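# Free jammed pouch from laminator and lay it flat

## Task

Pull the stuck laminating pouch out of the laminator and leave it lying flat, entirely on the tabletop, with no part resting on or tucked beneath the laminator and a good distance from the laminator's power cord. The rollers stay locked unless the RELEASE key is being pressed and held, so they only turn during that press. At the end the laminator has to stand upright with all of it on the table. Release everything and move the grippers away; the result must hold without the robot supporting anything.

## Robot and tools

Robot: two 6-joint arms, left_arm and right_arm, each ending in a two-finger parallel gripper. They stand on opposite sides of the table facing each other. The names do not match image sides.

Scene frame: origin at the table centre, tabletop at z = +0.020 m, +z up, metres. left_arm's base sits on the +y side at (-0.039, +0.426, +0.074) with quat_wxyz (+0.875, 0, 0, -0.485); right_arm's base is at (+0.004, -0.519, +0.040) with quat_wxyz (+0.622, 0, 0, +0.783). On each gripper, the fingers extend along its +x axis and close along its y axis. end_effector_position is the point midway between the finger pads, roughly 3-4 cm short of the tips. The reported hand position can be slightly wrong, especially when an arm is stretched out.

execute_actions, argument "actions": a list holding zero or one item, plus optional "pictures" (boolean).
- Empty list: no command; returns current state, with camera pictures.
- Motion: {"rows": [...], "steps": n}. rows is 1 to 15 rows; steps is 8 to 15 (default 15). Each control step lasts 1/30 s and uses one row; if rows run out, the final row repeats.
- Wait: {"steps": n} only, n up to 300, counted from the previous result; your reply time is part of it.
- Pictures arrive only with an empty list or when "pictures": true.

Row layout: exactly 14 numbers, always both arms. First left_arm: waist, shoulder, elbow, wrist pitch, wrist yaw, wrist roll, opening. Then the same seven for right_arm. The six joint values are absolute target angles in radians, in the same terms Joint positions reports; they are not increments. To keep an arm still, repeat its current angles. Ranges per arm: waist -3.054 to 3.054, shoulder 0.000 to 3.142, elbow 0.000 to 2.356, wrist pitch -1.571 to 1.571, wrist yaw -1.571 to 1.571, wrist roll -3.142 to 3.142. A target more than 0.010 rad outside a range, and further out than that joint's last reported angle, gets the whole call rejected with nothing sent. True joint ends may differ by up to 0.010 rad; a target beyond the real end is clipped there and a "joint sent to its limit" note appears (possibly referring to an earlier action). No such note does not prove more travel is available.

Opening: a scale from -1 to 1, +1 fully open (pads 0.088 m apart). Empty fingers close fully near -0.80; going lower adds nothing. A full close needs at least about 0.5 s. To grip, command a value well under grip_measured; the bigger the gap, the firmer the squeeze, up to about 34 N per pad (some weaker). Snapping shut fast can squeeze harder, sometimes enough to spring open. Each gripper's reading may be off by about 1 mm, consistently.

Motion limits: every step, each joint's target is kept within a lead of its measured angle: 0.211 rad for waist, shoulder and elbow, 0.213 wrist pitch, 0.267 wrist yaw, 0.228 wrist roll. If the targets would place a gripper more than 70 mm from where it is, all that arm's targets are pulled back proportionally. So large moves take several calls. Friction may leave a joint short of its target, or stop a tiny move entirely, more at long reach; compare Joint positions after each move.

Timing: a motion's result is produced 8 steps before it ends; those last steps run while you compose the next reply, and the next action begins after them. Between calls the arms keep heading to the last row sent until everything has nearly stopped or a step is HELD; the fingers finish any open/close in progress.

Result lines: per arm, end_effector_position (m), end_effector_quat_wxyz, linear and angular velocity (m/s, rad/s); grip_measured on the opening scale; Joint positions and Joint velocities, six joints in row order (rad, rad/s) then pad gap (m, m/s). "joint command not followed" means a clearance check altered or blocked some joint targets; the rest of the row still ran. HELD marks steps where your row was partly or fully not sent. MOTOR HOT warns from 50 °C; at 95 °C an OVER-TEMPERATURE FAULT holds that arm until it cools, and if it does not cool within 30-60 s the arm and gripper go limp. Holding loads heats motors, even during thinking. If contact torque reaches a joint's load limit, that arm halts for 10 s and the remainder of the call is dropped. Load limits (N m): waist 16.8, shoulder 20.8, elbow 20.8, wrist pitch 5.49, wrist yaw 5.47, wrist roll 5.13; carried weight counts.

Cameras (504x504 each): cam_high, cam_left_wrist, cam_right_wrist. zoom_image takes "camera" (one of those names) and "region" [x0, y0, x1, y1] in pixels of that camera's latest image, origin top-left, at most 504 by 504, and returns an enlarged view.

read_manual: optional "section" (only "licences"); returns URDF licence texts, moves nothing.

finished_scene: "scene" = the current scene's number. Replying without any tool call ends the run.

Order for this job: look, press and hold RELEASE with one gripper while the other pulls the pouch out, carry it clear, set it flat on the table away from laminator and cord, open, retreat, then finish.

Avoid: knocking anything off the table, tipping the laminator, dropping or slapping the pouch, shoving hard, and letting the arms (including their mounts) collide or press on each other.

Each tool is called after "Request:" as name(argument=value, ...), one argument or row to a line, values as JSON.

## Session

Request:
execute_actions(
  actions=[],
)

Scene clock: 0.00 s of 5200.00 s.
left_arm: end_effector_position=(-0.0122, +0.2160, +0.2620) grip_measured=+0.819 end_effector_quat_wxyz=(+0.908, +0.252, +0.127, -0.309) end_effector_velocity=(+0.001, +0.001, +0.001) end_effector_angular_velocity=(-0.015, +0.001, +0.006) | right_arm: end_effector_position=(+0.1568, -0.2639, +0.2186) grip_measured=+0.836 end_effector_quat_wxyz=(-0.445, +0.848, +0.156, -0.243) end_effector_velocity=(-0.000, -0.000, +0.001) end_effector_angular_velocity=(-0.003, -0.001, +0.006)
Joint positions: left_arm=[-1.144  1.158  0.794 -1.242 -1.173 -1.186  0.079] | right_arm=[-0.375  1.035  0.46   0.148  0.854 -1.769  0.08 ]
Joint velocities: left_arm=[-0.002 -0.002 -0.002 -0.007 -0.007 -0.022 -0.   ] | right_arm=[-0.002 -0.007  0.002 -0.007 -0.007 -0.007 -0.   ]
Heat: left arm: hottest waist 29 °C (+0.0 °C/min); right arm: hottest waist 27 °C (+0.0 °C/min).

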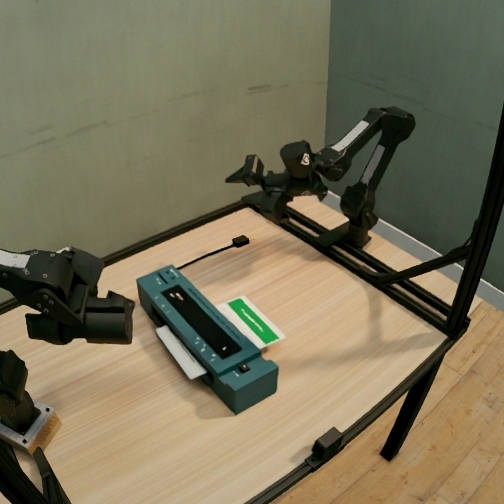

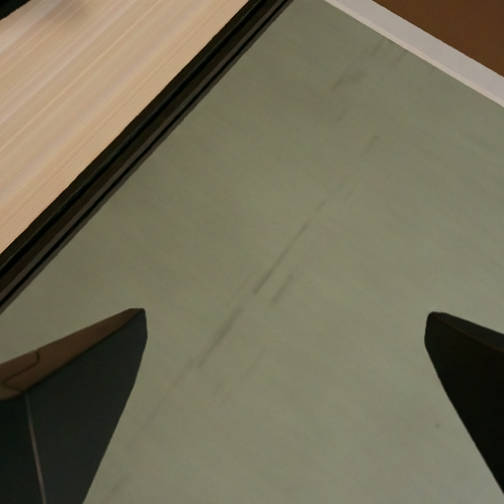

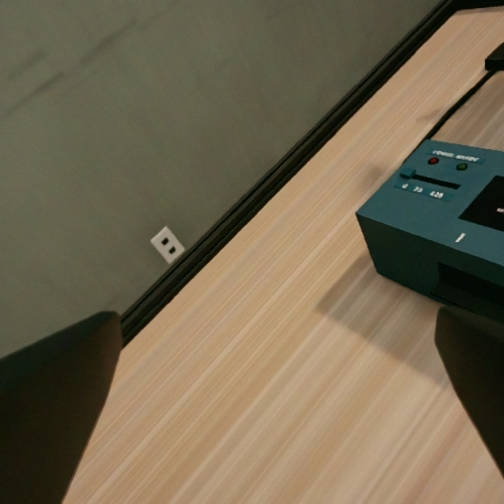

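Request:
zoom_image(
  camera="cam_high",
  region=[120, 220, 320, 420],
)

Region (120, 220, 320, 420) of cam_high's 504x504 image, scaled by 2.520, with more detail than that image has.

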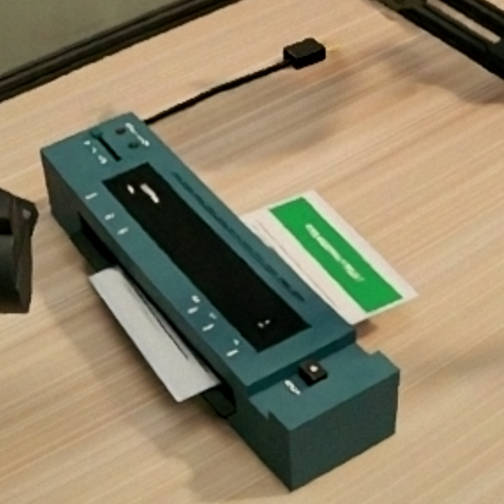

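Request:
execute_actions(
  actions=[
    {"rows":[[-0.559,1.4,1.4,-1.22,0,0,1,-0.228,1.2,1.1,-0.8,0,0,1]],"steps":15},
  ],
)

Request:
execute_actions(
  actions=[
    {"steps":40},
  ],
  pictures=true,
)

Scene clock: 2.60 s of 5200.00 s.
left_arm: end_effector_position=(-0.0029, +0.1768, +0.2502) grip_measured=+0.954 end_effector_quat_wxyz=(+0.841, +0.346, +0.314, -0.272) end_effector_velocity=(+0.090, -0.161, +0.097) end_effector_angular_velocity=(+0.533, +1.559, +0.204) | right_arm: end_effector_position=(+0.0829, -0.1909, +0.2239) grip_measured=+0.971 end_effector_quat_wxyz=(+0.453, -0.732, -0.205, +0.466) end_effector_velocity=(-0.301, +0.201, +0.173) end_effector_angular_velocity=(+0.429, +2.054, +0.926)
Joint positions: left_arm=[-0.842  1.362  1.081 -1.224 -0.77  -0.845  0.086] | right_arm=[-0.255  1.169  0.73  -0.156  0.481 -1.449  0.087]
Joint velocities: left_arm=[ 1.385  0.325  1.306 -0.022  1.722  1.487  0.011] | right_arm=[ 0.227  0.242  1.326 -1.399 -1.736  1.487  0.01 ]
Heat: left arm: hottest waist 29 °C (+0.0 °C/min); right arm: hottest wrist pitch 28 °C (+0.0 °C/min).
Steps of this call (steps 1 to 71: nothing new was sent; steps 72 to 78: the first 7 steps of this action). Readings (joint positions):
72: left_arm=[-1.119 1.184 0.820 -1.253 -1.121 -1.145] | right_arm=[-0.366 1.049 0.481 0.109 0.828 -1.735]
73: left_arm=[-1.071 1.225 0.862 -1.243 -1.063 -1.093] | right_arm=[-0.344 1.074 0.514 0.071 0.776 -1.693]
75: left_arm=[-0.980 1.306 0.954 -1.224 -0.947 -0.994] | right_arm=[-0.296 1.128 0.598 -0.016 0.658 -1.598]
78: the state above

Scene clock: 3.93 s of 5200.00 s.
left_arm: end_effector_position=(-0.0397, +0.1332, +0.2907) grip_measured=+0.982 end_effector_quat_wxyz=(+0.580, +0.407, +0.405, -0.577) end_effector_velocity=(+0.000, +0.002, -0.002) end_effector_angular_velocity=(+0.012, -0.004, +0.007) | right_arm: end_effector_position=(+0.0058, -0.2109, +0.2528) grip_measured=+0.999 end_effector_quat_wxyz=(+0.638, -0.310, +0.305, +0.636) end_effector_velocity=(-0.003, -0.004, -0.005) end_effector_angular_velocity=(-0.027, +0.031, -0.006)
Joint positions: left_arm=[-0.562  1.393  1.387 -1.219 -0.006 -0.004  0.087] | right_arm=[-0.231  1.194  1.092 -0.797  0.004 -0.007  0.088]
Joint velocities: left_arm=[-0.002  0.002 -0.002 -0.007 -0.007 -0.007  0.   ] | right_arm=[-0.002  0.002 -0.002 -0.022 -0.022  0.022 -0.   ]
Heat: left arm: hottest waist 29 °C (+0.0 °C/min); right arm: hottest wrist pitch 28 °C (+0.0 °C/min).
Kept back: nothing.
Steps of this call (steps 1 to 8: the last 8 steps of your previous action; steps 9 to 40: the robot went on to your last target). Readings (joint positions):
1: left_arm=[-0.796 1.370 1.125 -1.224 -0.712 -0.795] | right_arm=[-0.249 1.175 0.774 -0.202 0.423 -1.399]
2: left_arm=[-0.750 1.376 1.169 -1.223 -0.655 -0.746] | right_arm=[-0.245 1.179 0.819 -0.248 0.365 -1.348]
4: left_arm=[-0.668 1.383 1.254 -1.221 -0.542 -0.648] | right_arm=[-0.239 1.185 0.909 -0.340 0.249 -1.249]
8: left_arm=[-0.594 1.384 1.349 -1.218 -0.315 -0.450] | right_arm=[-0.232 1.187 1.041 -0.513 0.092 -1.049]
40: the state above

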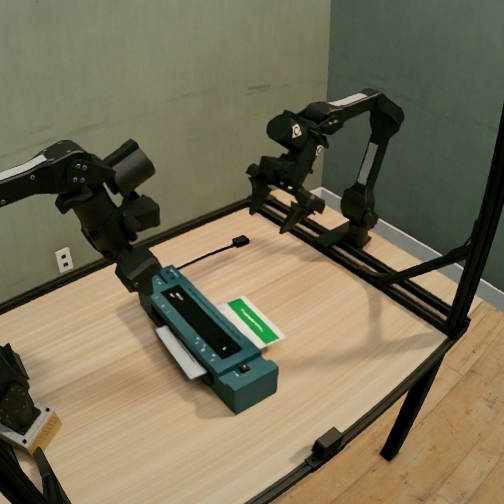

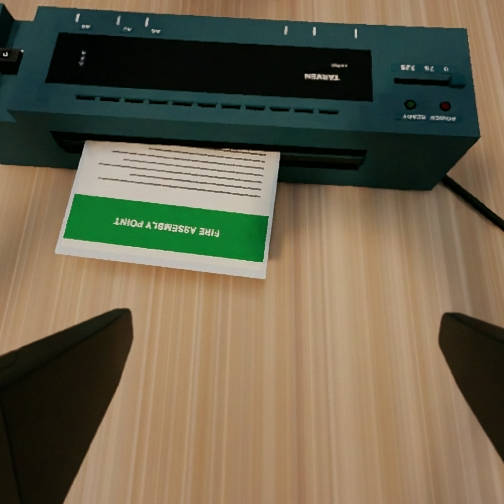

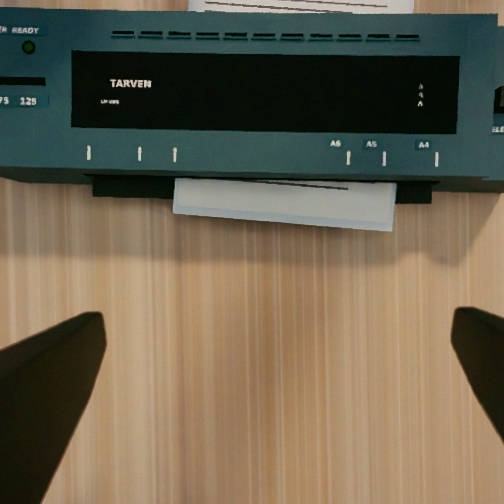

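Request:
execute_actions(
  actions=[
    {"rows":[[-0.907,1.7,1.598,-0.916,0,0,1,-0.098,1.2,0.8,0.383,0,1.571,0.1]],"steps":15},
  ],
)

Request:
execute_actions(
  actions=[
    {"rows":[[-0.907,1.85,1.598,-0.916,0,0,1,-0.098,1.3,0.6,0.383,0,1.571,0.1]],"steps":12},
  ],
)

Request:
execute_actions(
  actions=[
    {"rows":[[-0.907,1.982,1.598,-0.916,0,0,1,-0.098,1.473,0.39,0.383,0,1.571,0.1]],"steps":15},
  ],
)

Request:
execute_actions(
  actions=[
    {"steps":20},
  ],
  pictures=true,
)

Scene clock: 7.20 s of 5200.00 s.
left_arm: end_effector_position=(-0.1064, +0.0628, +0.2977) grip_measured=+0.982 end_effector_quat_wxyz=(+0.551, +0.395, +0.328, -0.658) end_effector_velocity=(-0.389, -0.206, -0.081) end_effector_angular_velocity=(-0.235, +0.034, -0.938) | right_arm: end_effector_position=(-0.0310, -0.1984, +0.2027) grip_measured=+0.237 end_effector_quat_wxyz=(+0.653, -0.192, +0.381, +0.626) end_effector_velocity=(-0.057, +0.098, -0.086) end_effector_angular_velocity=(+0.500, +1.071, -0.953)
Joint positions: left_arm=[-0.743  1.567  1.521 -1.034 -0.006 -0.004  0.087] | right_arm=[-0.118  1.201  0.858 -0.486  0.001  0.342  0.051]
Joint velocities: left_arm=[-0.935  0.784  0.354  0.667 -0.007  0.007 -0.   ] | right_arm=[ 0.139  0.1   -0.642  1.355 -0.007  1.487 -0.052]
Heat: left arm: hottest waist 29 °C (+0.0 °C/min); right arm: hottest elbow 28 °C (+8.3 °C/min).
Steps of this call (steps 1 to 30: the robot went on to your last target; steps 31 to 90: nothing new was sent; then 0.03 s passed at rest; steps 91 to 97: the first 7 steps of this action). Readings (joint positions):
91: left_arm=[-0.572 1.408 1.403 -1.217 -0.006 -0.004] | right_arm=[-0.219 1.193 1.067 -0.754 0.007 0.043]
92: left_arm=[-0.595 1.430 1.427 -1.182 -0.006 -0.004] | right_arm=[-0.194 1.188 1.033 -0.700 0.007 0.094]
94: left_arm=[-0.652 1.486 1.476 -1.105 -0.006 -0.004] | right_arm=[-0.148 1.189 0.953 -0.611 0.001 0.193]
97: the state above

Scene clock: 7.60 s of 5200.00 s.
left_arm: end_effector_position=(-0.1804, +0.0258, +0.2618) grip_measured=+0.982 end_effector_quat_wxyz=(+0.496, +0.421, +0.299, -0.698) end_effector_velocity=(-0.024, -0.038, -0.298) end_effector_angular_velocity=(+0.757, -0.285, -0.043) | right_arm: end_effector_position=(-0.0423, -0.1501, +0.2265) grip_measured=+0.108 end_effector_quat_wxyz=(+0.651, +0.139, +0.460, +0.587) end_effector_velocity=(-0.002, -0.004, -0.396) end_effector_angular_velocity=(-0.504, +1.289, -0.638)
Joint positions: left_arm=[-0.898  1.764  1.596 -0.916 -0.002 -0.004  0.087] | right_arm=[-0.102  1.239  0.711  0.078  0.001  0.93   0.044]
Joint velocities: left_arm=[-0.027  0.72   0.007 -0.095 -0.007  0.022 -0.   ] | right_arm=[ 0.002  0.564 -0.999  1.223 -0.007  1.487 -0.003]
Heat: left arm: hottest waist 29 °C (+0.0 °C/min); right arm: hottest elbow 28 °C (+7.9 °C/min).
Steps of this call (steps 1 to 8: the last 8 steps of your previous action; steps 9 to 12: the first 4 steps of this action). Readings (joint positions):
9: left_arm=[-0.895 1.700 1.579 -0.933 -0.002 -0.004] | right_arm=[-0.103 1.210 0.799 -0.052 0.001 0.785]
10: left_arm=[-0.897 1.718 1.588 -0.924 -0.002 -0.004] | right_arm=[-0.103 1.214 0.775 -0.005 0.001 0.830]
12: the state above

Scene clock: 8.10 s of 5200.00 s.
left_arm: end_effector_position=(-0.1857, +0.0177, +0.1827) grip_measured=+0.982 end_effector_quat_wxyz=(+0.464, +0.487, +0.343, -0.656) end_effector_velocity=(+0.004, +0.012, -0.159) end_effector_angular_velocity=(+0.388, -0.140, +0.021) | right_arm: end_effector_position=(-0.0407, -0.1653, +0.1294) grip_measured=+0.100 end_effector_quat_wxyz=(+0.607, +0.279, +0.623, +0.407) end_effector_velocity=(+0.028, -0.202, -0.466) end_effector_angular_velocity=(-1.295, +0.414, -0.369)
Joint positions: left_arm=[-0.903  1.959  1.599 -0.916 -0.002 -0.004  0.087] | right_arm=[-0.101  1.403  0.481  0.365  0.001  1.49   0.044]
Joint velocities: left_arm=[-0.002  0.349 -0.042 -0.022 -0.007 -0.022 -0.   ] | right_arm=[-0.002  0.584 -0.759  0.11   0.007  0.681  0.   ]
Heat: left arm: hottest waist 29 °C (+0.0 °C/min); right arm: hottest elbow 28 °C (+7.4 °C/min).
Steps of this call (steps 1 to 8: the last 8 steps of your previous action; steps 9 to 15: the first 7 steps of this action). Readings (joint positions):
9: left_arm=[-0.903 1.853 1.596 -0.918 -0.002 -0.004] | right_arm=[-0.101 1.303 0.606 0.352 0.001 1.357]
10: left_arm=[-0.903 1.867 1.600 -0.914 -0.002 -0.004] | right_arm=[-0.101 1.312 0.595 0.358 0.001 1.380]
12: left_arm=[-0.903 1.906 1.601 -0.913 -0.002 -0.004] | right_arm=[-0.101 1.343 0.556 0.359 0.001 1.424]
15: the state above

Scene clock: 8.77 s of 5200.00 s.
left_arm: end_effector_position=(-0.1857, +0.0182, +0.1759) grip_measured=+0.982 end_effector_quat_wxyz=(+0.461, +0.493, +0.347, -0.652) end_effector_velocity=(+0.003, +0.001, -0.000) end_effector_angular_velocity=(-0.001, -0.024, -0.003) | right_arm: end_effector_position=(-0.0375, -0.1899, +0.0826) grip_measured=+0.100 end_effector_quat_wxyz=(+0.619, +0.261, +0.656, +0.344) end_effector_velocity=(-0.002, -0.002, -0.000) end_effector_angular_velocity=(+0.003, -0.003, +0.028)
Joint positions: left_arm=[-0.904  1.974  1.597 -0.917 -0.002 -0.004  0.087] | right_arm=[-0.101  1.465  0.4    0.38   0.001  1.568  0.044]
Joint velocities: left_arm=[-0.002 -0.002 -0.002 -0.007 -0.022  0.007 -0.   ] | right_arm=[-0.002 -0.002 -0.007  0.007 -0.022 -0.022 -0.   ]
Heat: left arm: hottest waist 29 °C (+0.0 °C/min); right arm: hottest elbow 28 °C (+6.8 °C/min).
Kept back: nothing.
Steps of this call (steps 1 to 8: the last 8 steps of your previous action; steps 9 to 20: the robot went on to your last target). Readings (joint positions):
1: left_arm=[-0.903 1.968 1.598 -0.917 -0.002 -0.004] | right_arm=[-0.101 1.420 0.459 0.367 0.001 1.508]
2: left_arm=[-0.903 1.972 1.598 -0.917 -0.002 -0.004] | right_arm=[-0.101 1.435 0.440 0.367 0.001 1.522]
4: left_arm=[-0.904 1.974 1.598 -0.917 -0.002 -0.004] | right_arm=[-0.101 1.452 0.415 0.368 0.001 1.540]
8: left_arm=[-0.904 1.974 1.597 -0.917 -0.002 -0.004] | right_arm=[-0.101 1.459 0.405 0.378 0.001 1.558]
20: the state above

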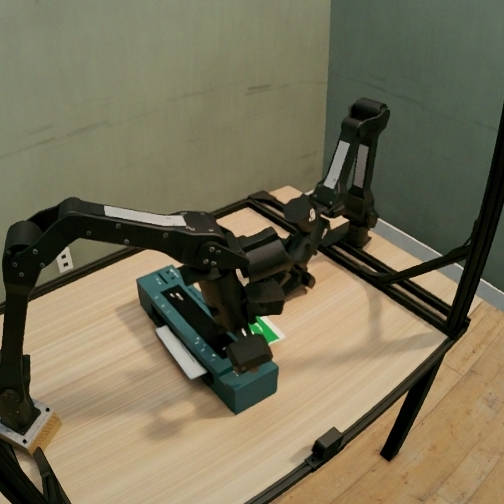

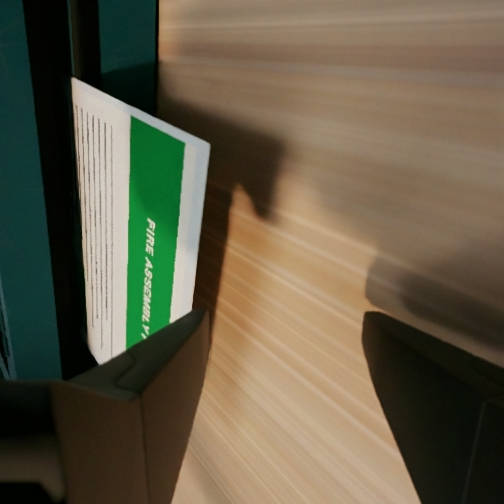

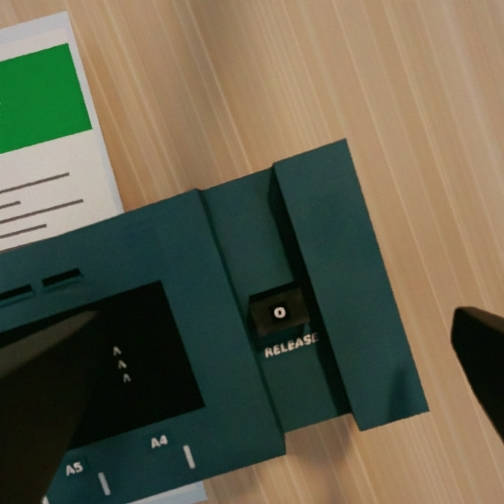

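Request:
execute_actions(
  actions=[
    {"rows":[[-0.914,1.97,1.55,-0.87,0,0,-0.85,-0.098,1.53,0.45,0.385,0,1.571,0.1],[-0.914,1.97,1.55,-0.87,0,0,-0.85,-0.098,1.53,0.45,0.385,0,1.571,0.1],[-0.914,1.97,1.55,-0.87,0,0,-0.85,-0.098,1.53,0.45,0.385,0,1.571,0.1],[-0.914,1.97,1.55,-0.87,0,0,-0.85,-0.098,1.59,0.51,0.385,0,1.571,0.1],[-0.914,1.97,1.5,-0.83,0,0,-0.85,-0.098,1.59,0.51,0.385,0,1.571,0.1],[-0.914,1.97,1.5,-0.83,0,0,-0.85,-0.098,1.59,0.51,0.385,0,1.571,0.1],[-0.914,1.964,1.453,-0.789,0,0,-0.85,-0.098,1.646,0.565,0.386,0,1.571,0.1]],"steps":15},
  ],
)

Request:
execute_actions(
  actions=[
    {"steps":20},
  ],
  pictures=true,
)

Scene clock: 10.33 s of 5200.00 s.
left_arm: end_effector_position=(-0.1881, +0.0200, +0.1613) grip_measured=+0.164 end_effector_quat_wxyz=(+0.460, +0.491, +0.344, -0.655) end_effector_velocity=(+0.003, +0.025, -0.138) end_effector_angular_velocity=(-0.018, +0.001, -0.008) | right_arm: end_effector_position=(-0.0401, -0.1703, +0.0786) grip_measured=+0.100 end_effector_quat_wxyz=(+0.622, +0.256, +0.658, +0.339) end_effector_velocity=(-0.022, +0.149, +0.008) end_effector_angular_velocity=(+0.016, +0.011, +0.019)
Joint positions: left_arm=[-0.91   1.974  1.537 -0.848 -0.002 -0.004  0.047] | right_arm=[-0.101  1.56   0.478  0.382  0.001  1.569  0.044]
Joint velocities: left_arm=[-0.017 -0.002 -0.564  0.579 -0.007 -0.007 -0.174] | right_arm=[-0.002  0.545  0.569 -0.007 -0.022 -0.007  0.   ]
Heat: left arm: hottest shoulder 30 °C (+5.8 °C/min); right arm: hottest wrist pitch 29 °C (+11.6 °C/min).
Steps of this call (steps 1 to 15: the robot went on to your last target; steps 16 to 40: nothing new was sent; steps 41 to 47: the first 7 steps of this action). Readings (joint positions):
41: left_arm=[-0.904 1.974 1.593 -0.909 -0.002 -0.004] | right_arm=[-0.101 1.472 0.403 0.380 0.001 1.568]
42: left_arm=[-0.905 1.974 1.588 -0.899 -0.002 -0.004] | right_arm=[-0.101 1.483 0.410 0.381 0.001 1.568]
44: left_arm=[-0.907 1.974 1.578 -0.889 -0.002 -0.004] | right_arm=[-0.101 1.510 0.429 0.381 0.001 1.568]
47: the state above

Scene clock: 11.00 s of 5200.00 s.
left_arm: end_effector_position=(-0.1855, +0.0275, +0.1423) grip_measured=-0.814 end_effector_quat_wxyz=(+0.457, +0.497, +0.348, -0.651) end_effector_velocity=(+0.003, +0.001, +0.002) end_effector_angular_velocity=(+0.002, -0.002, +0.026) | right_arm: end_effector_position=(-0.0429, -0.1488, +0.0798) grip_measured=+0.100 end_effector_quat_wxyz=(+0.621, +0.258, +0.657, +0.341) end_effector_velocity=(-0.002, -0.002, -0.003) end_effector_angular_velocity=(-0.012, -0.002, +0.013)
Joint positions: left_arm=[-0.911  1.974  1.463 -0.792 -0.002 -0.004  0.   ] | right_arm=[-0.101  1.636  0.557  0.385  0.001  1.569  0.044]
Joint velocities: left_arm=[ 0.002 -0.007 -0.002 -0.007 -0.007 -0.022  0.   ] | right_arm=[ 0.002  0.002 -0.002 -0.007 -0.007 -0.007 -0.   ]
Heat: left arm: hottest shoulder 30 °C (+5.5 °C/min); right arm: hottest wrist pitch 29 °C (+10.9 °C/min).
Kept back: nothing.
Steps of this call (steps 1 to 8: the last 8 steps of your previous action; steps 9 to 20: the robot went on to your last target). Readings (joint positions):
1: left_arm=[-0.911 1.974 1.520 -0.835 -0.002 -0.004] | right_arm=[-0.101 1.578 0.497 0.383 0.001 1.569]
2: left_arm=[-0.911 1.974 1.506 -0.827 -0.002 -0.004] | right_arm=[-0.101 1.593 0.514 0.384 0.001 1.569]
4: left_arm=[-0.911 1.974 1.482 -0.816 -0.002 -0.004] | right_arm=[-0.101 1.611 0.535 0.385 0.001 1.569]
8: left_arm=[-0.911 1.974 1.470 -0.799 -0.002 -0.004] | right_arm=[-0.101 1.627 0.550 0.385 0.001 1.569]
20: the state above

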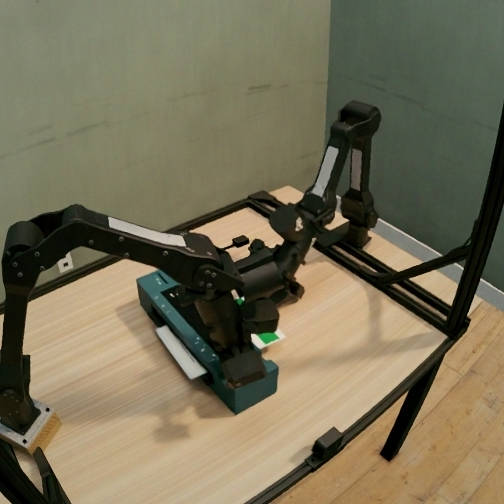

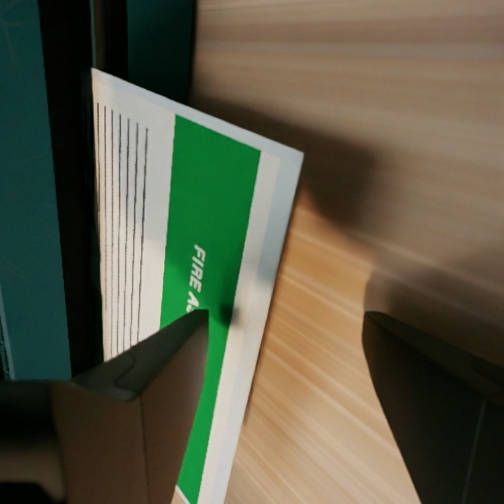

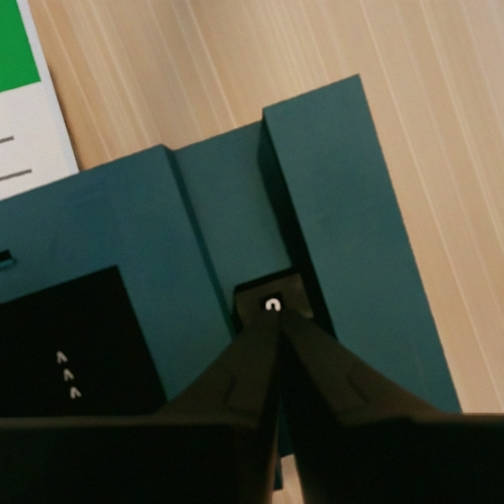

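Request:
execute_actions(
  actions=[
    {"rows":[[-0.903,1.99,1.463,-0.789,0,0,-0.85,-0.098,1.71,0.632,0.386,0,1.571,0.1],[-0.903,1.99,1.463,-0.789,0,0,-0.85,-0.098,1.71,0.632,0.386,0,1.571,0.1],[-0.903,1.99,1.463,-0.789,0,0,-0.85,-0.098,1.71,0.632,0.386,0,1.571,0.1],[-0.903,2.015,1.463,-0.78,0,0,-0.85,-0.098,1.775,0.705,0.38,0,1.571,0.1]],"steps":15},
  ],
)

Request:
execute_actions(
  actions=[
    {"steps":15},
  ],
  pictures=true,
)

Scene clock: 11.73 s of 5200.00 s.
left_arm: end_effector_position=(-0.1855, +0.0274, +0.1391) grip_measured=-0.814 end_effector_quat_wxyz=(+0.456, +0.499, +0.349, -0.649) end_effector_velocity=(-0.002, +0.001, -0.036) end_effector_angular_velocity=(+0.063, -0.033, -0.013) | right_arm: end_effector_position=(-0.0464, -0.1211, +0.0798) grip_measured=+0.100 end_effector_quat_wxyz=(+0.619, +0.261, +0.656, +0.343) end_effector_velocity=(-0.014, +0.095, +0.010) end_effector_angular_velocity=(+0.059, +0.016, +0.019)
Joint positions: left_arm=[-0.911  1.982  1.463 -0.791 -0.002 -0.004  0.   ] | right_arm=[-0.101  1.732  0.662  0.385  0.001  1.569  0.044]
Joint velocities: left_arm=[-0.007  0.085 -0.007  0.022 -0.007  0.007  0.   ] | right_arm=[-0.002  0.286  0.354 -0.007 -0.022 -0.007 -0.   ]
Heat: left arm: hottest shoulder 30 °C (+5.1 °C/min); right arm: hottest elbow 29 °C (+10.2 °C/min).
Steps of this call (steps 1 to 15: the robot went on to your last target; steps 16 to 22: the first 7 steps of this action). Readings (joint positions):
16: left_arm=[-0.911 1.974 1.463 -0.792 -0.002 -0.004] | right_arm=[-0.101 1.644 0.565 0.385 0.001 1.569]
17: left_arm=[-0.911 1.974 1.463 -0.792 -0.002 -0.004] | right_arm=[-0.101 1.657 0.578 0.385 0.001 1.569]
19: left_arm=[-0.911 1.976 1.463 -0.792 -0.002 -0.004] | right_arm=[-0.101 1.687 0.609 0.385 0.001 1.569]
22: the state above

Scene clock: 12.23 s of 5200.00 s.
left_arm: end_effector_position=(-0.1857, +0.0271, +0.1347) grip_measured=-0.814 end_effector_quat_wxyz=(+0.454, +0.501, +0.351, -0.647) end_effector_velocity=(-0.001, +0.003, -0.002) end_effector_angular_velocity=(+0.016, +0.008, +0.017) | right_arm: end_effector_position=(-0.0476, -0.1120, +0.0794) grip_measured=+0.100 end_effector_quat_wxyz=(+0.619, +0.262, +0.656, +0.344) end_effector_velocity=(-0.000, -0.000, -0.001) end_effector_angular_velocity=(-0.007, -0.002, +0.008)
Joint positions: left_arm=[-0.911  1.994  1.463 -0.787 -0.002 -0.004  0.   ] | right_arm=[-0.101  1.763  0.697  0.384  0.001  1.569  0.044]
Joint velocities: left_arm=[-0.002  0.002 -0.002 -0.007  0.007 -0.022  0.   ] | right_arm=[-0.002  0.002  0.002 -0.007 -0.007 -0.007 -0.   ]
Heat: left arm: hottest shoulder 30 °C (+4.9 °C/min); right arm: hottest elbow 29 °C (+9.8 °C/min).
Kept back: nothing.
Steps of this call (steps 1 to 8: the last 8 steps of your previous action; steps 9 to 15: the robot went on to your last target). Readings (joint positions):
1: left_arm=[-0.911 1.985 1.463 -0.789 -0.002 -0.004] | right_arm=[-0.101 1.740 0.672 0.385 0.001 1.569]
2: left_arm=[-0.911 1.988 1.463 -0.788 -0.002 -0.004] | right_arm=[-0.101 1.745 0.678 0.385 0.001 1.569]
4: left_arm=[-0.911 1.991 1.463 -0.787 -0.002 -0.004] | right_arm=[-0.101 1.752 0.686 0.385 0.001 1.569]
8: left_arm=[-0.911 1.993 1.463 -0.787 -0.002 -0.004] | right_arm=[-0.101 1.760 0.693 0.384 0.001 1.569]
15: the state above

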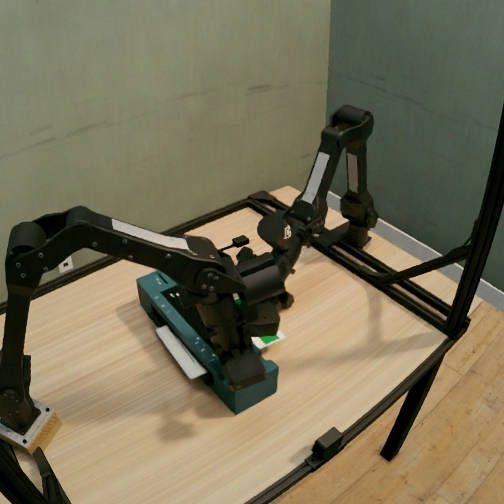

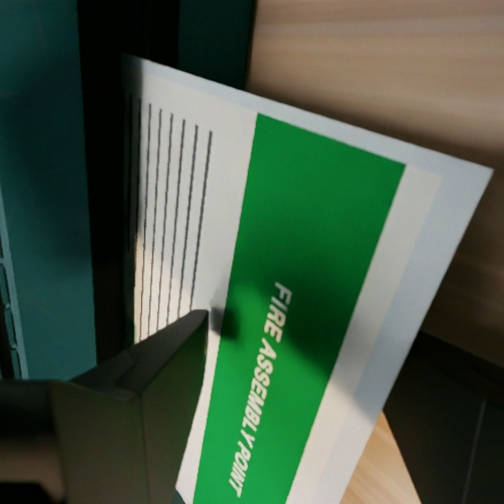

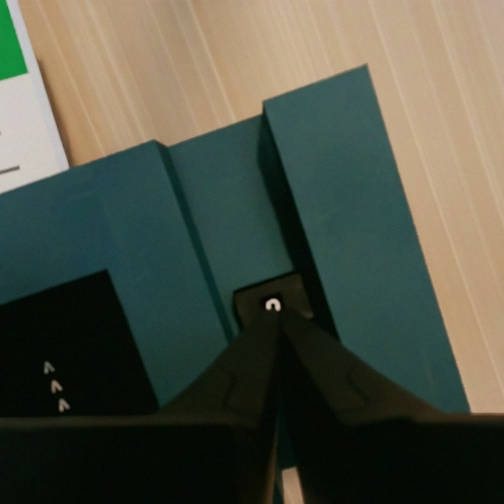

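Request:
execute_actions(
  actions=[
    {"rows":[[-0.911,2.04,1.463,-0.787,0,0,-0.85,-0.098,1.70,0.655,0.384,0,1.571,-0.1],[-0.911,2.04,1.463,-0.787,0,0,-0.85,-0.098,1.70,0.655,0.384,0,1.571,-0.1],[-0.911,2.04,1.463,-0.787,0,0,-0.85,-0.098,1.70,0.655,0.384,0,1.571,-0.2],[-0.911,2.04,1.463,-0.787,0,0,-0.85,-0.098,1.70,0.655,0.384,0,1.571,-0.3],[-0.911,2.04,1.463,-0.787,0,0,-0.85,-0.098,1.70,0.655,0.384,0,1.571,-0.4],[-0.911,2.04,1.463,-0.787,0,0,-0.85,-0.098,1.70,0.655,0.384,0,1.571,-0.5],[-0.911,2.04,1.463,-0.787,0,0,-0.85,-0.098,1.70,0.655,0.384,0,1.571,-0.6],[-0.911,2.04,1.463,-0.787,0,0,-0.85,-0.098,1.70,0.655,0.384,0,1.571,-0.7],[-0.911,2.04,1.463,-0.787,0,0,-0.85,-0.098,1.70,0.655,0.384,0,1.571,-0.8],[-0.911,2.04,1.463,-0.787,0,0,-0.85,-0.098,1.70,0.655,0.384,0,1.571,-1]],"steps":15},
  ],
)

Request:
execute_actions(
  actions=[
    {"steps":20},
  ],
  pictures=true,
)

Scene clock: 13.27 s of 5200.00 s.
left_arm: end_effector_position=(-0.1856, +0.0272, +0.1282) grip_measured=-0.814 end_effector_quat_wxyz=(+0.452, +0.506, +0.354, -0.644) end_effector_velocity=(+0.001, +0.003, -0.002) end_effector_angular_velocity=(+0.011, -0.006, +0.021) | right_arm: end_effector_position=(-0.0469, -0.1173, +0.0880) grip_measured=-0.303 end_effector_quat_wxyz=(+0.615, +0.268, +0.653, +0.350) end_effector_velocity=(-0.000, -0.013, +0.019) end_effector_angular_velocity=(+0.046, +0.005, +0.013)
Joint positions: left_arm=[-0.911  2.01   1.463 -0.784 -0.002 -0.004  0.   ] | right_arm=[-0.101  1.719  0.672  0.383  0.001  1.569  0.024]
Joint velocities: left_arm=[-0.002 -0.002 -0.007 -0.007 -0.007 -0.022  0.   ] | right_arm=[ 0.002 -0.1   -0.061  0.007 -0.007 -0.007 -0.123]
Heat: left arm: hottest shoulder 31 °C (+9.0 °C/min); right arm: hottest elbow 29 °C (+9.0 °C/min).
Steps of this call (steps 1 to 15: the robot went on to your last target; steps 16 to 24: nothing new was sent; steps 25 to 31: the first 7 steps of this action). Readings (joint positions):
25: left_arm=[-0.911 1.996 1.463 -0.787 -0.002 -0.004] | right_arm=[-0.101 1.760 0.695 0.383 0.001 1.569]
26: left_arm=[-0.911 1.999 1.463 -0.787 -0.002 -0.004] | right_arm=[-0.101 1.752 0.690 0.383 0.001 1.569]
28: left_arm=[-0.911 2.006 1.463 -0.784 -0.002 -0.004] | right_arm=[-0.101 1.735 0.680 0.383 0.001 1.569]
31: the state above

Scene clock: 13.93 s of 5200.00 s.
left_arm: end_effector_position=(-0.1856, +0.0272, +0.1281) grip_measured=-0.814 end_effector_quat_wxyz=(+0.452, +0.506, +0.354, -0.644) end_effector_velocity=(-0.000, -0.001, +0.001) end_effector_angular_velocity=(-0.008, +0.001, +0.021) | right_arm: end_effector_position=(-0.0468, -0.1162, +0.0958) grip_measured=-0.747 end_effector_quat_wxyz=(+0.609, +0.282, +0.652, +0.353) end_effector_velocity=(+0.002, +0.000, +0.001) end_effector_angular_velocity=(-0.001, -0.013, +0.012)
Joint positions: left_arm=[-0.911  2.011  1.463 -0.784 -0.002 -0.004  0.   ] | right_arm=[-0.101  1.7    0.669  0.393  0.003  1.584  0.002]
Joint velocities: left_arm=[-0.002 -0.002 -0.002  0.007 -0.007 -0.022  0.   ] | right_arm=[-0.007 -0.002  0.002 -0.007 -0.007 -0.022 -0.   ]
Heat: left arm: hottest shoulder 31 °C (+8.6 °C/min); right arm: hottest elbow 29 °C (+8.6 °C/min).
Kept back: nothing.
Steps of this call (steps 1 to 8: the last 8 steps of your previous action; steps 9 to 20: the robot went on to your last target). Readings (joint positions):
1: left_arm=[-0.911 2.010 1.463 -0.784 -0.002 -0.004] | right_arm=[-0.101 1.716 0.670 0.383 0.002 1.569]
2: left_arm=[-0.911 2.010 1.463 -0.784 -0.002 -0.004] | right_arm=[-0.101 1.714 0.669 0.384 0.002 1.569]
4: left_arm=[-0.911 2.010 1.463 -0.784 -0.002 -0.004] | right_arm=[-0.101 1.710 0.669 0.388 0.002 1.570]
8: left_arm=[-0.911 2.011 1.463 -0.784 -0.002 -0.004] | right_arm=[-0.101 1.700 0.669 0.393 0.003 1.584]
20: the state above

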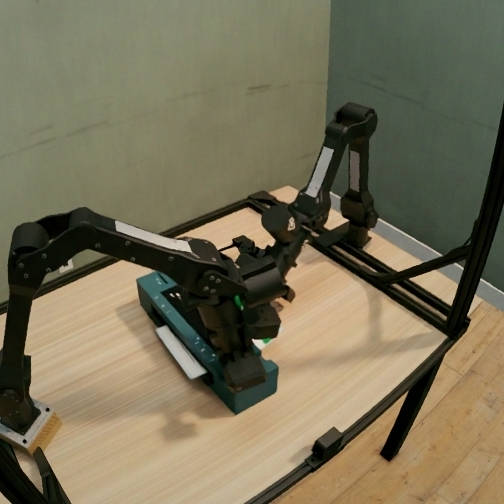

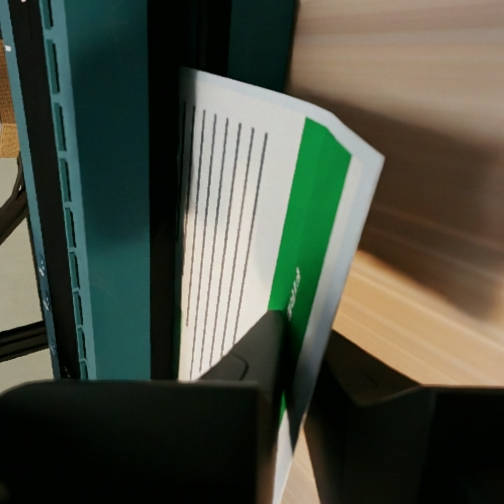

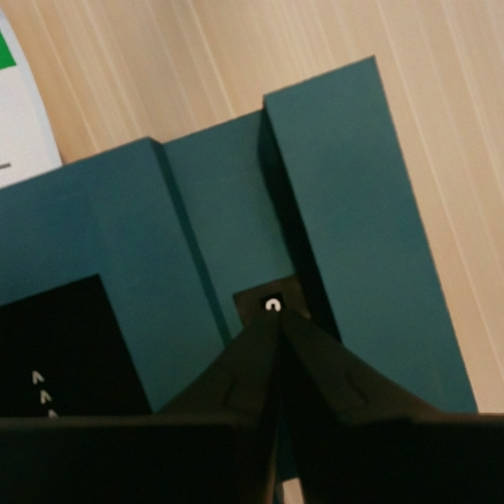

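Request:
execute_actions(
  actions=[
    {"rows":[[-0.911,2.04,1.463,-0.787,0,0,-0.85,-0.098,1.68,0.65,0.39,0,1.571,-1],[-0.911,2.04,1.463,-0.787,0,0,-0.85,-0.097,1.66,0.634,0.387,0,1.571,-1],[-0.911,2.04,1.463,-0.787,0,0,-0.85,-0.096,1.64,0.617,0.384,0,1.571,-1],[-0.911,2.04,1.463,-0.787,0,0,-0.85,-0.095,1.62,0.60,0.38,0,1.571,-1],[-0.911,2.04,1.463,-0.787,0,0,-0.85,-0.093,1.60,0.584,0.377,0,1.571,-1],[-0.911,2.04,1.463,-0.787,0,0,-0.85,-0.091,1.58,0.567,0.373,0,1.571,-1],[-0.911,2.04,1.463,-0.787,0,0,-0.85,-0.09,1.56,0.55,0.37,0,1.571,-1],[-0.911,2.04,1.463,-0.787,0,0,-0.85,-0.088,1.54,0.534,0.366,0,1.571,-1],[-0.911,2.04,1.463,-0.787,0,0,-0.85,-0.086,1.52,0.518,0.363,0,1.571,-1],[-0.911,2.04,1.463,-0.787,0,0,-0.85,-0.085,1.50,0.502,0.359,0,1.571,-1],[-0.911,2.04,1.463,-0.787,0,0,-0.85,-0.083,1.481,0.486,0.355,0,1.571,-1]],"steps":15},
  ],
)

Request:
execute_actions(
  actions=[
    {"steps":15},
  ],
  pictures=true,
)

Scene clock: 15.20 s of 5200.00 s.
left_arm: end_effector_position=(-0.1856, +0.0272, +0.1281) grip_measured=-0.814 end_effector_quat_wxyz=(+0.452, +0.506, +0.354, -0.644) end_effector_velocity=(+0.002, -0.000, +0.001) end_effector_angular_velocity=(-0.004, -0.019, +0.010) | right_arm: end_effector_position=(-0.0474, -0.1282, +0.1072) grip_measured=-0.748 end_effector_quat_wxyz=(+0.604, +0.288, +0.649, +0.362) end_effector_velocity=(-0.005, -0.098, +0.042) end_effector_angular_velocity=(+0.080, +0.009, +0.052)
Joint positions: left_arm=[-0.911  2.011  1.463 -0.784 -0.002 -0.004  0.   ] | right_arm=[-0.095  1.623  0.62   0.391  0.004  1.585  0.002]
Joint velocities: left_arm=[-0.002 -0.002  0.002 -0.007 -0.022 -0.007  0.   ] | right_arm=[ 0.042 -0.481 -0.364 -0.037 -0.007 -0.007 -0.002]
Heat: left arm: hottest shoulder 31 °C (+7.9 °C/min); right arm: hottest elbow 29 °C (+7.9 °C/min).
Steps of this call (steps 1 to 15: the robot went on to your last target; steps 16 to 31: nothing new was sent; steps 32 to 38: the first 7 steps of this action). Readings (joint positions):
32: left_arm=[-0.911 2.011 1.463 -0.784 -0.002 -0.004] | right_arm=[-0.100 1.697 0.669 0.393 0.004 1.584]
33: left_arm=[-0.911 2.011 1.463 -0.784 -0.002 -0.004] | right_arm=[-0.100 1.692 0.667 0.393 0.004 1.584]
35: left_arm=[-0.911 2.011 1.463 -0.784 -0.002 -0.004] | right_arm=[-0.099 1.671 0.655 0.393 0.004 1.584]
38: the state above

Scene clock: 15.70 s of 5200.00 s.
left_arm: end_effector_position=(-0.1855, +0.0271, +0.1280) grip_measured=-0.814 end_effector_quat_wxyz=(+0.452, +0.506, +0.354, -0.644) end_effector_velocity=(-0.002, +0.001, +0.001) end_effector_angular_velocity=(+0.005, +0.007, +0.003) | right_arm: end_effector_position=(-0.0487, -0.1606, +0.1102) grip_measured=-0.746 end_effector_quat_wxyz=(+0.601, +0.282, +0.652, +0.365) end_effector_velocity=(-0.002, -0.002, +0.011) end_effector_angular_velocity=(+0.035, +0.012, +0.020)
Joint positions: left_arm=[-0.91   2.011  1.464 -0.784 -0.002 -0.004  0.   ] | right_arm=[-0.08   1.489  0.509  0.363  0.003  1.586  0.002]
Joint velocities: left_arm=[-0.002 -0.002  0.002 -0.007  0.007 -0.007  0.   ] | right_arm=[-0.002 -0.042 -0.012  0.007 -0.022 -0.007 -0.   ]
Heat: left arm: hottest shoulder 31 °C (+7.6 °C/min); right arm: hottest elbow 29 °C (+7.6 °C/min).
Kept back: nothing.
Steps of this call (steps 1 to 8: the last 8 steps of your previous action; steps 9 to 15: the robot went on to your last target). Readings (joint positions):
1: left_arm=[-0.911 2.011 1.463 -0.784 -0.002 -0.004] | right_arm=[-0.093 1.606 0.606 0.388 0.004 1.585]
2: left_arm=[-0.911 2.011 1.463 -0.784 -0.002 -0.004] | right_arm=[-0.091 1.588 0.591 0.383 0.004 1.585]
4: left_arm=[-0.911 2.011 1.464 -0.784 -0.002 -0.004] | right_arm=[-0.087 1.551 0.560 0.378 0.004 1.585]
8: left_arm=[-0.911 2.011 1.464 -0.784 -0.002 -0.004] | right_arm=[-0.082 1.507 0.520 0.367 0.004 1.585]
15: the state above

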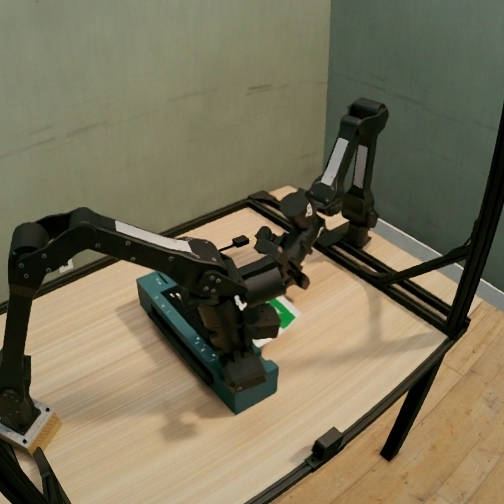

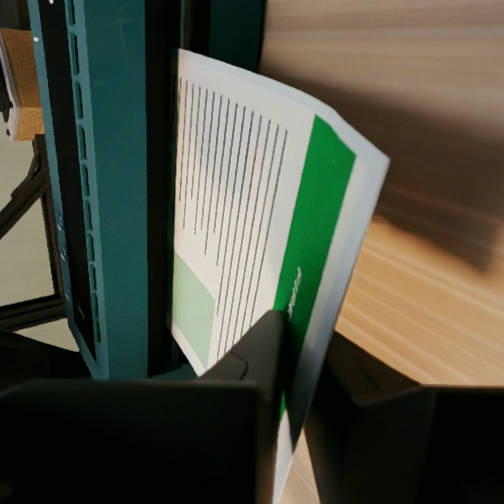

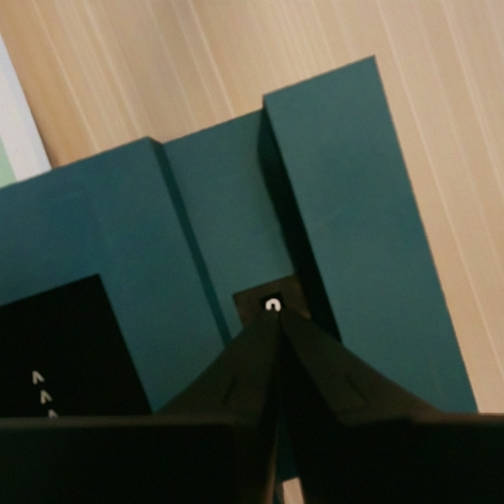

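Working. Continue.

Request:
execute_actions(
  actions=[
    {"rows":[[-0.911,2.04,1.463,-0.787,0,0,-0.85,-0.078,1.45,0.46,0.347,0,1.571,-1],[-0.911,2.04,1.463,-0.787,0,0,-0.85,-0.076,1.42,0.44,0.34,0,1.571,-1],[-0.911,2.04,1.463,-0.787,0,0,-0.85,-0.074,1.39,0.42,0.33,0,1.571,-1],[-0.911,2.04,1.463,-0.787,0,0,-0.85,-0.072,1.36,0.40,0.32,0,1.571,-1],[-0.911,2.04,1.463,-0.787,0,0,-0.85,-0.07,1.33,0.378,0.313,0,1.571,-1],[-0.911,2.04,1.463,-0.787,0,0,-0.85,-0.067,1.30,0.357,0.305,0,1.571,-1],[-0.911,2.04,1.463,-0.787,0,0,-0.85,-0.064,1.27,0.336,0.296,0,1.571,-1],[-0.911,2.04,1.463,-0.787,0,0,-0.85,-0.061,1.243,0.316,0.287,0,1.571,-1],[-0.911,2.04,1.463,-0.787,0,0,-0.85,-0.058,1.21,0.30,0.267,0,1.571,-1],[-0.911,2.04,1.463,-0.787,0,0,-0.85,-0.055,1.175,0.287,0.247,0,1.571,-1],[-0.911,2.04,1.463,-0.787,0,0,-0.85,-0.052,1.14,0.274,0.227,0,1.571,-1],[-0.911,2.04,1.463,-0.787,0,0,-0.85,-0.049,1.107,0.26,0.207,0,1.571,-1],[-0.911,2.04,1.463,-0.787,0,0,-0.85,-0.046,1.074,0.247,0.186,0,1.571,-1],[-0.911,2.04,1.463,-0.787,0,0,-0.85,-0.043,1.04,0.233,0.166,0,1.571,-1],[-0.911,2.04,1.463,-0.787,0,0,-0.85,-0.04,1.006,0.22,0.146,0,1.571,-1]],"steps":15},
  ],
)

Request:
execute_actions(
  actions=[
    {"rows":[[-0.911,2.04,1.463,-0.787,0,0,-0.85,-0.037,0.97,0.207,0.126,0,1.571,-1],[-0.911,2.04,1.463,-0.787,0,0,-0.85,-0.034,0.938,0.193,0.105,0,1.571,-1],[-0.911,2.04,1.463,-0.787,0,0,-0.85,-0.03,0.905,0.18,0.085,0,1.571,-1],[-0.911,2.04,1.463,-0.787,0,0,-0.85,-0.027,0.867,0.174,0.053,0,1.571,-1],[-0.911,2.04,1.463,-0.787,0,0,-0.85,-0.024,0.83,0.167,0.021,0,1.571,-1],[-0.911,2.04,1.463,-0.787,0,0,-0.85,-0.02,0.79,0.161,-0.01,0,1.571,-1],[-0.911,2.04,1.463,-0.787,0,0,-0.85,-0.017,0.753,0.155,-0.042,0,1.571,-1],[-0.911,2.04,1.463,-0.787,0,0,-0.85,-0.014,0.715,0.148,-0.074,0,1.571,-1]],"steps":15},
  ],
)

Request:
execute_actions(
  actions=[
    {"rows":[[-0.911,1.75,1.463,-0.787,0,0,-0.7,-0.014,0.715,0.148,-0.074,0,1.571,-1]],"steps":10},
  ],
)

Request:
execute_actions(
  actions=[
    {"rows":[[-0.4,1.3,1.3,-0.7,0,0,1,-0.014,0.715,0.148,-0.074,0,1.571,-1]],"steps":15},
  ],
)

Request:
execute_actions(
  actions=[
    {"steps":14},
  ],
  pictures=true,
)

Scene clock: 17.30 s of 5200.00 s.
left_arm: end_effector_position=(-0.1854, +0.0260, +0.1281) grip_measured=-0.814 end_effector_quat_wxyz=(+0.453, +0.505, +0.353, -0.644) end_effector_velocity=(-0.001, +0.003, -0.002) end_effector_angular_velocity=(+0.010, -0.009, +0.002) | right_arm: end_effector_position=(-0.0495, -0.1845, +0.1173) grip_measured=-0.745 end_effector_quat_wxyz=(+0.595, +0.283, +0.652, +0.374) end_effector_velocity=(-0.009, -0.214, -0.069) end_effector_angular_velocity=(-0.231, -0.022, +0.144)
Joint positions: left_arm=[-0.91   2.012  1.465 -0.781 -0.004 -0.004  0.   ] | right_arm=[-0.068  1.361  0.428  0.333  0.001  1.586  0.002]
Joint velocities: left_arm=[-0.007  0.002 -0.002 -0.007 -0.007 -0.007  0.   ] | right_arm=[ 0.11  -0.745 -0.676 -0.3   -0.037 -0.007  0.003]
Heat: left arm: hottest shoulder 31 °C (+6.9 °C/min); right arm: hottest elbow 29 °C (+6.9 °C/min).
Steps of this call (steps 1 to 15: the robot went on to your last target; steps 16 to 41: nothing new was sent; steps 42 to 48: the first 7 steps of this action). Readings (joint positions):
42: left_arm=[-0.910 2.011 1.464 -0.784 -0.002 -0.004] | right_arm=[-0.078 1.482 0.505 0.363 0.002 1.586]
43: left_arm=[-0.910 2.011 1.464 -0.783 -0.002 -0.004] | right_arm=[-0.078 1.473 0.500 0.365 0.002 1.586]
45: left_arm=[-0.910 2.012 1.464 -0.781 -0.004 -0.004] | right_arm=[-0.078 1.438 0.485 0.364 0.003 1.586]
48: the state above

Scene clock: 17.80 s of 5200.00 s.
left_arm: end_effector_position=(-0.1853, +0.0259, +0.1282) grip_measured=-0.814 end_effector_quat_wxyz=(+0.453, +0.505, +0.353, -0.644) end_effector_velocity=(+0.001, +0.002, -0.002) end_effector_angular_velocity=(+0.010, -0.009, +0.006) | right_arm: end_effector_position=(-0.0461, -0.2689, +0.1084) grip_measured=-0.792 end_effector_quat_wxyz=(+0.595, +0.255, +0.661, +0.379) end_effector_velocity=(+0.001, -0.134, +0.006) end_effector_angular_velocity=(+0.015, +0.013, +0.097)
Joint positions: left_arm=[-0.909  2.012  1.465 -0.781 -0.004 -0.003  0.   ] | right_arm=[-0.031  0.886  0.194  0.056 -0.004  1.573  0.   ]
Joint velocities: left_arm=[-0.002  0.002 -0.002 -0.007 -0.007 -0.007  0.   ] | right_arm=[ 0.095 -1.092 -0.276 -0.799 -0.007  0.007 -0.   ]
Heat: left arm: hottest shoulder 31 °C (+6.7 °C/min); right arm: hottest elbow 29 °C (+6.7 °C/min).
Steps of this call (steps 1 to 8: the last 8 steps of your previous action; steps 9 to 15: the first 7 steps of this action). Readings (joint positions):
9: left_arm=[-0.909 2.012 1.465 -0.781 -0.004 -0.003] | right_arm=[-0.050 1.089 0.276 0.202 -0.007 1.583]
10: left_arm=[-0.909 2.012 1.465 -0.781 -0.004 -0.003] | right_arm=[-0.047 1.056 0.261 0.179 -0.004 1.575]
12: left_arm=[-0.909 2.012 1.465 -0.781 -0.004 -0.003] | right_arm=[-0.041 0.991 0.230 0.134 -0.004 1.574]
15: the state above

Scene clock: 18.13 s of 5200.00 s.
left_arm: end_effector_position=(-0.1856, +0.0260, +0.1419) grip_measured=-0.789 end_effector_quat_wxyz=(+0.458, +0.495, +0.346, -0.652) end_effector_velocity=(+0.018, +0.049, +0.254) end_effector_angular_velocity=(-0.359, +0.107, -0.008) | right_arm: end_effector_position=(-0.0459, -0.2861, +0.1099) grip_measured=-0.792 end_effector_quat_wxyz=(+0.592, +0.253, +0.662, +0.385) end_effector_velocity=(-0.001, -0.014, -0.003) end_effector_angular_velocity=(-0.013, +0.004, +0.025)
Joint positions: left_arm=[-0.91   1.976  1.463 -0.784 -0.002 -0.003  0.   ] | right_arm=[-0.018  0.731  0.162 -0.06  -0.003  1.573  0.   ]
Joint velocities: left_arm=[-0.007 -0.72  -0.076 -0.271 -0.022  0.007  0.03 ] | right_arm=[ 0.002 -0.105 -0.022 -0.095 -0.022 -0.007 -0.   ]
Heat: left arm: hottest shoulder 31 °C (+6.6 °C/min); right arm: hottest elbow 29 °C (+6.6 °C/min).
Steps of this call (steps 1 to 8: the last 8 steps of your previous action; steps 9 to 10: the first 2 steps of this action). Readings (joint positions):
9: left_arm=[-0.910 1.995 1.465 -0.778 -0.003 -0.003] | right_arm=[-0.018 0.734 0.163 -0.057 -0.003 1.573]
10: the state above

Scene clock: 18.63 s of 5200.00 s.
left_arm: end_effector_position=(-0.1007, +0.0285, +0.2627) grip_measured=+0.107 end_effector_quat_wxyz=(+0.576, +0.351, +0.304, -0.673) end_effector_velocity=(+0.415, +0.023, +0.276) end_effector_angular_velocity=(-0.804, +0.124, +1.003) | right_arm: end_effector_position=(-0.0458, -0.2876, +0.1096) grip_measured=-0.792 end_effector_quat_wxyz=(+0.592, +0.253, +0.662, +0.385) end_effector_velocity=(-0.000, -0.001, -0.002) end_effector_angular_velocity=(-0.009, +0.008, -0.001)
Joint positions: left_arm=[-0.71   1.593  1.356 -0.729  0.005 -0.003  0.044] | right_arm=[-0.017  0.719  0.159 -0.07  -0.003  1.573  0.   ]
Joint velocities: left_arm=[ 1.013 -0.877 -0.203  0.139  0.007  0.007  0.175] | right_arm=[-0.002 -0.002 -0.002 -0.007 -0.007  0.007  0.   ]
Heat: left arm: hottest shoulder 31 °C (+6.4 °C/min); right arm: hottest elbow 29 °C (+6.4 °C/min).
Steps of this call (steps 1 to 8: the last 8 steps of your previous action; steps 9 to 15: the first 7 steps of this action). Readings (joint positions):
9: left_arm=[-0.903 1.753 1.449 -0.767 0.004 -0.003] | right_arm=[-0.017 0.720 0.160 -0.069 -0.003 1.573]
10: left_arm=[-0.881 1.730 1.426 -0.759 0.005 -0.003] | right_arm=[-0.017 0.719 0.160 -0.069 -0.003 1.573]
12: left_arm=[-0.816 1.677 1.386 -0.751 0.004 -0.003] | right_arm=[-0.017 0.719 0.160 -0.069 -0.003 1.573]
15: the state above

Scene clock: 19.10 s of 5200.00 s.
left_arm: end_effector_position=(+0.0125, +0.0645, +0.3518) grip_measured=+0.974 end_effector_quat_wxyz=(+0.710, +0.224, +0.261, -0.615) end_effector_velocity=(+0.025, +0.016, -0.019) end_effector_angular_velocity=(+0.046, +0.007, +0.081) | right_arm: end_effector_position=(-0.0457, -0.2876, +0.1097) grip_measured=-0.792 end_effector_quat_wxyz=(+0.592, +0.253, +0.662, +0.385) end_effector_velocity=(-0.003, -0.001, -0.001) end_effector_angular_velocity=(-0.002, +0.019, +0.011)
Joint positions: left_arm=[-0.415  1.317  1.316 -0.702  0.002 -0.003  0.087] | right_arm=[-0.017  0.719  0.159 -0.07  -0.003  1.573  0.   ]
Joint velocities: left_arm=[ 0.071 -0.032 -0.071 -0.007 -0.007 -0.007  0.003] | right_arm=[-0.002 -0.002 -0.007  0.007 -0.022  0.007 -0.   ]
Heat: left arm: hottest shoulder 31 °C (+6.3 °C/min); right arm: hottest elbow 29 °C (+6.3 °C/min).
Kept back: nothing.
Steps of this call (steps 1 to 8: the last 8 steps of your previous action; steps 9 to 14: the robot went on to your last target). Readings (joint positions):
1: left_arm=[-0.676 1.563 1.351 -0.725 0.005 -0.003] | right_arm=[-0.017 0.719 0.159 -0.070 -0.003 1.573]
2: left_arm=[-0.644 1.533 1.346 -0.721 0.005 -0.003] | right_arm=[-0.017 0.719 0.159 -0.070 -0.003 1.573]
4: left_arm=[-0.580 1.475 1.338 -0.716 0.005 -0.003] | right_arm=[-0.017 0.719 0.159 -0.070 -0.003 1.573]
8: left_arm=[-0.460 1.367 1.324 -0.707 0.002 -0.003] | right_arm=[-0.017 0.719 0.159 -0.070 -0.003 1.573]
14: the state above

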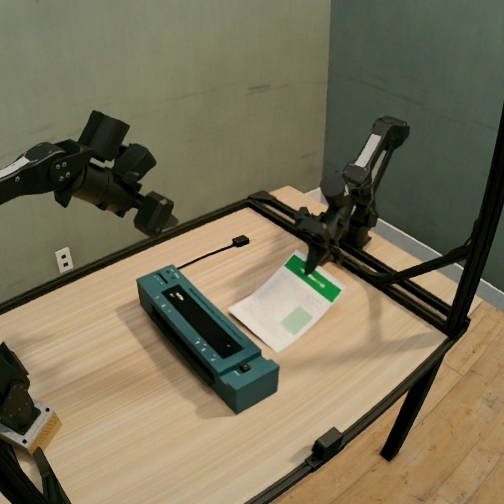

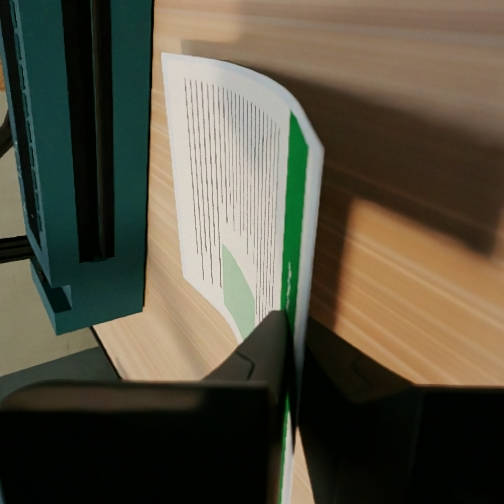

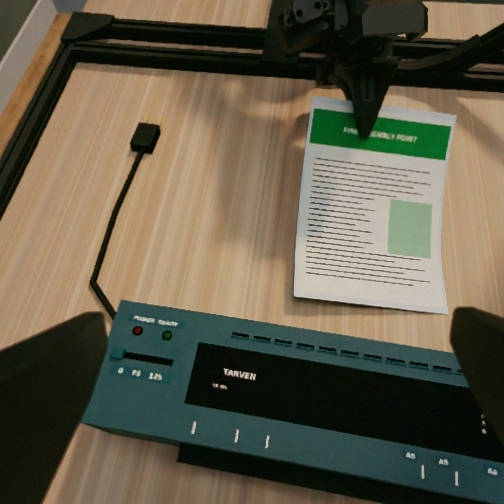

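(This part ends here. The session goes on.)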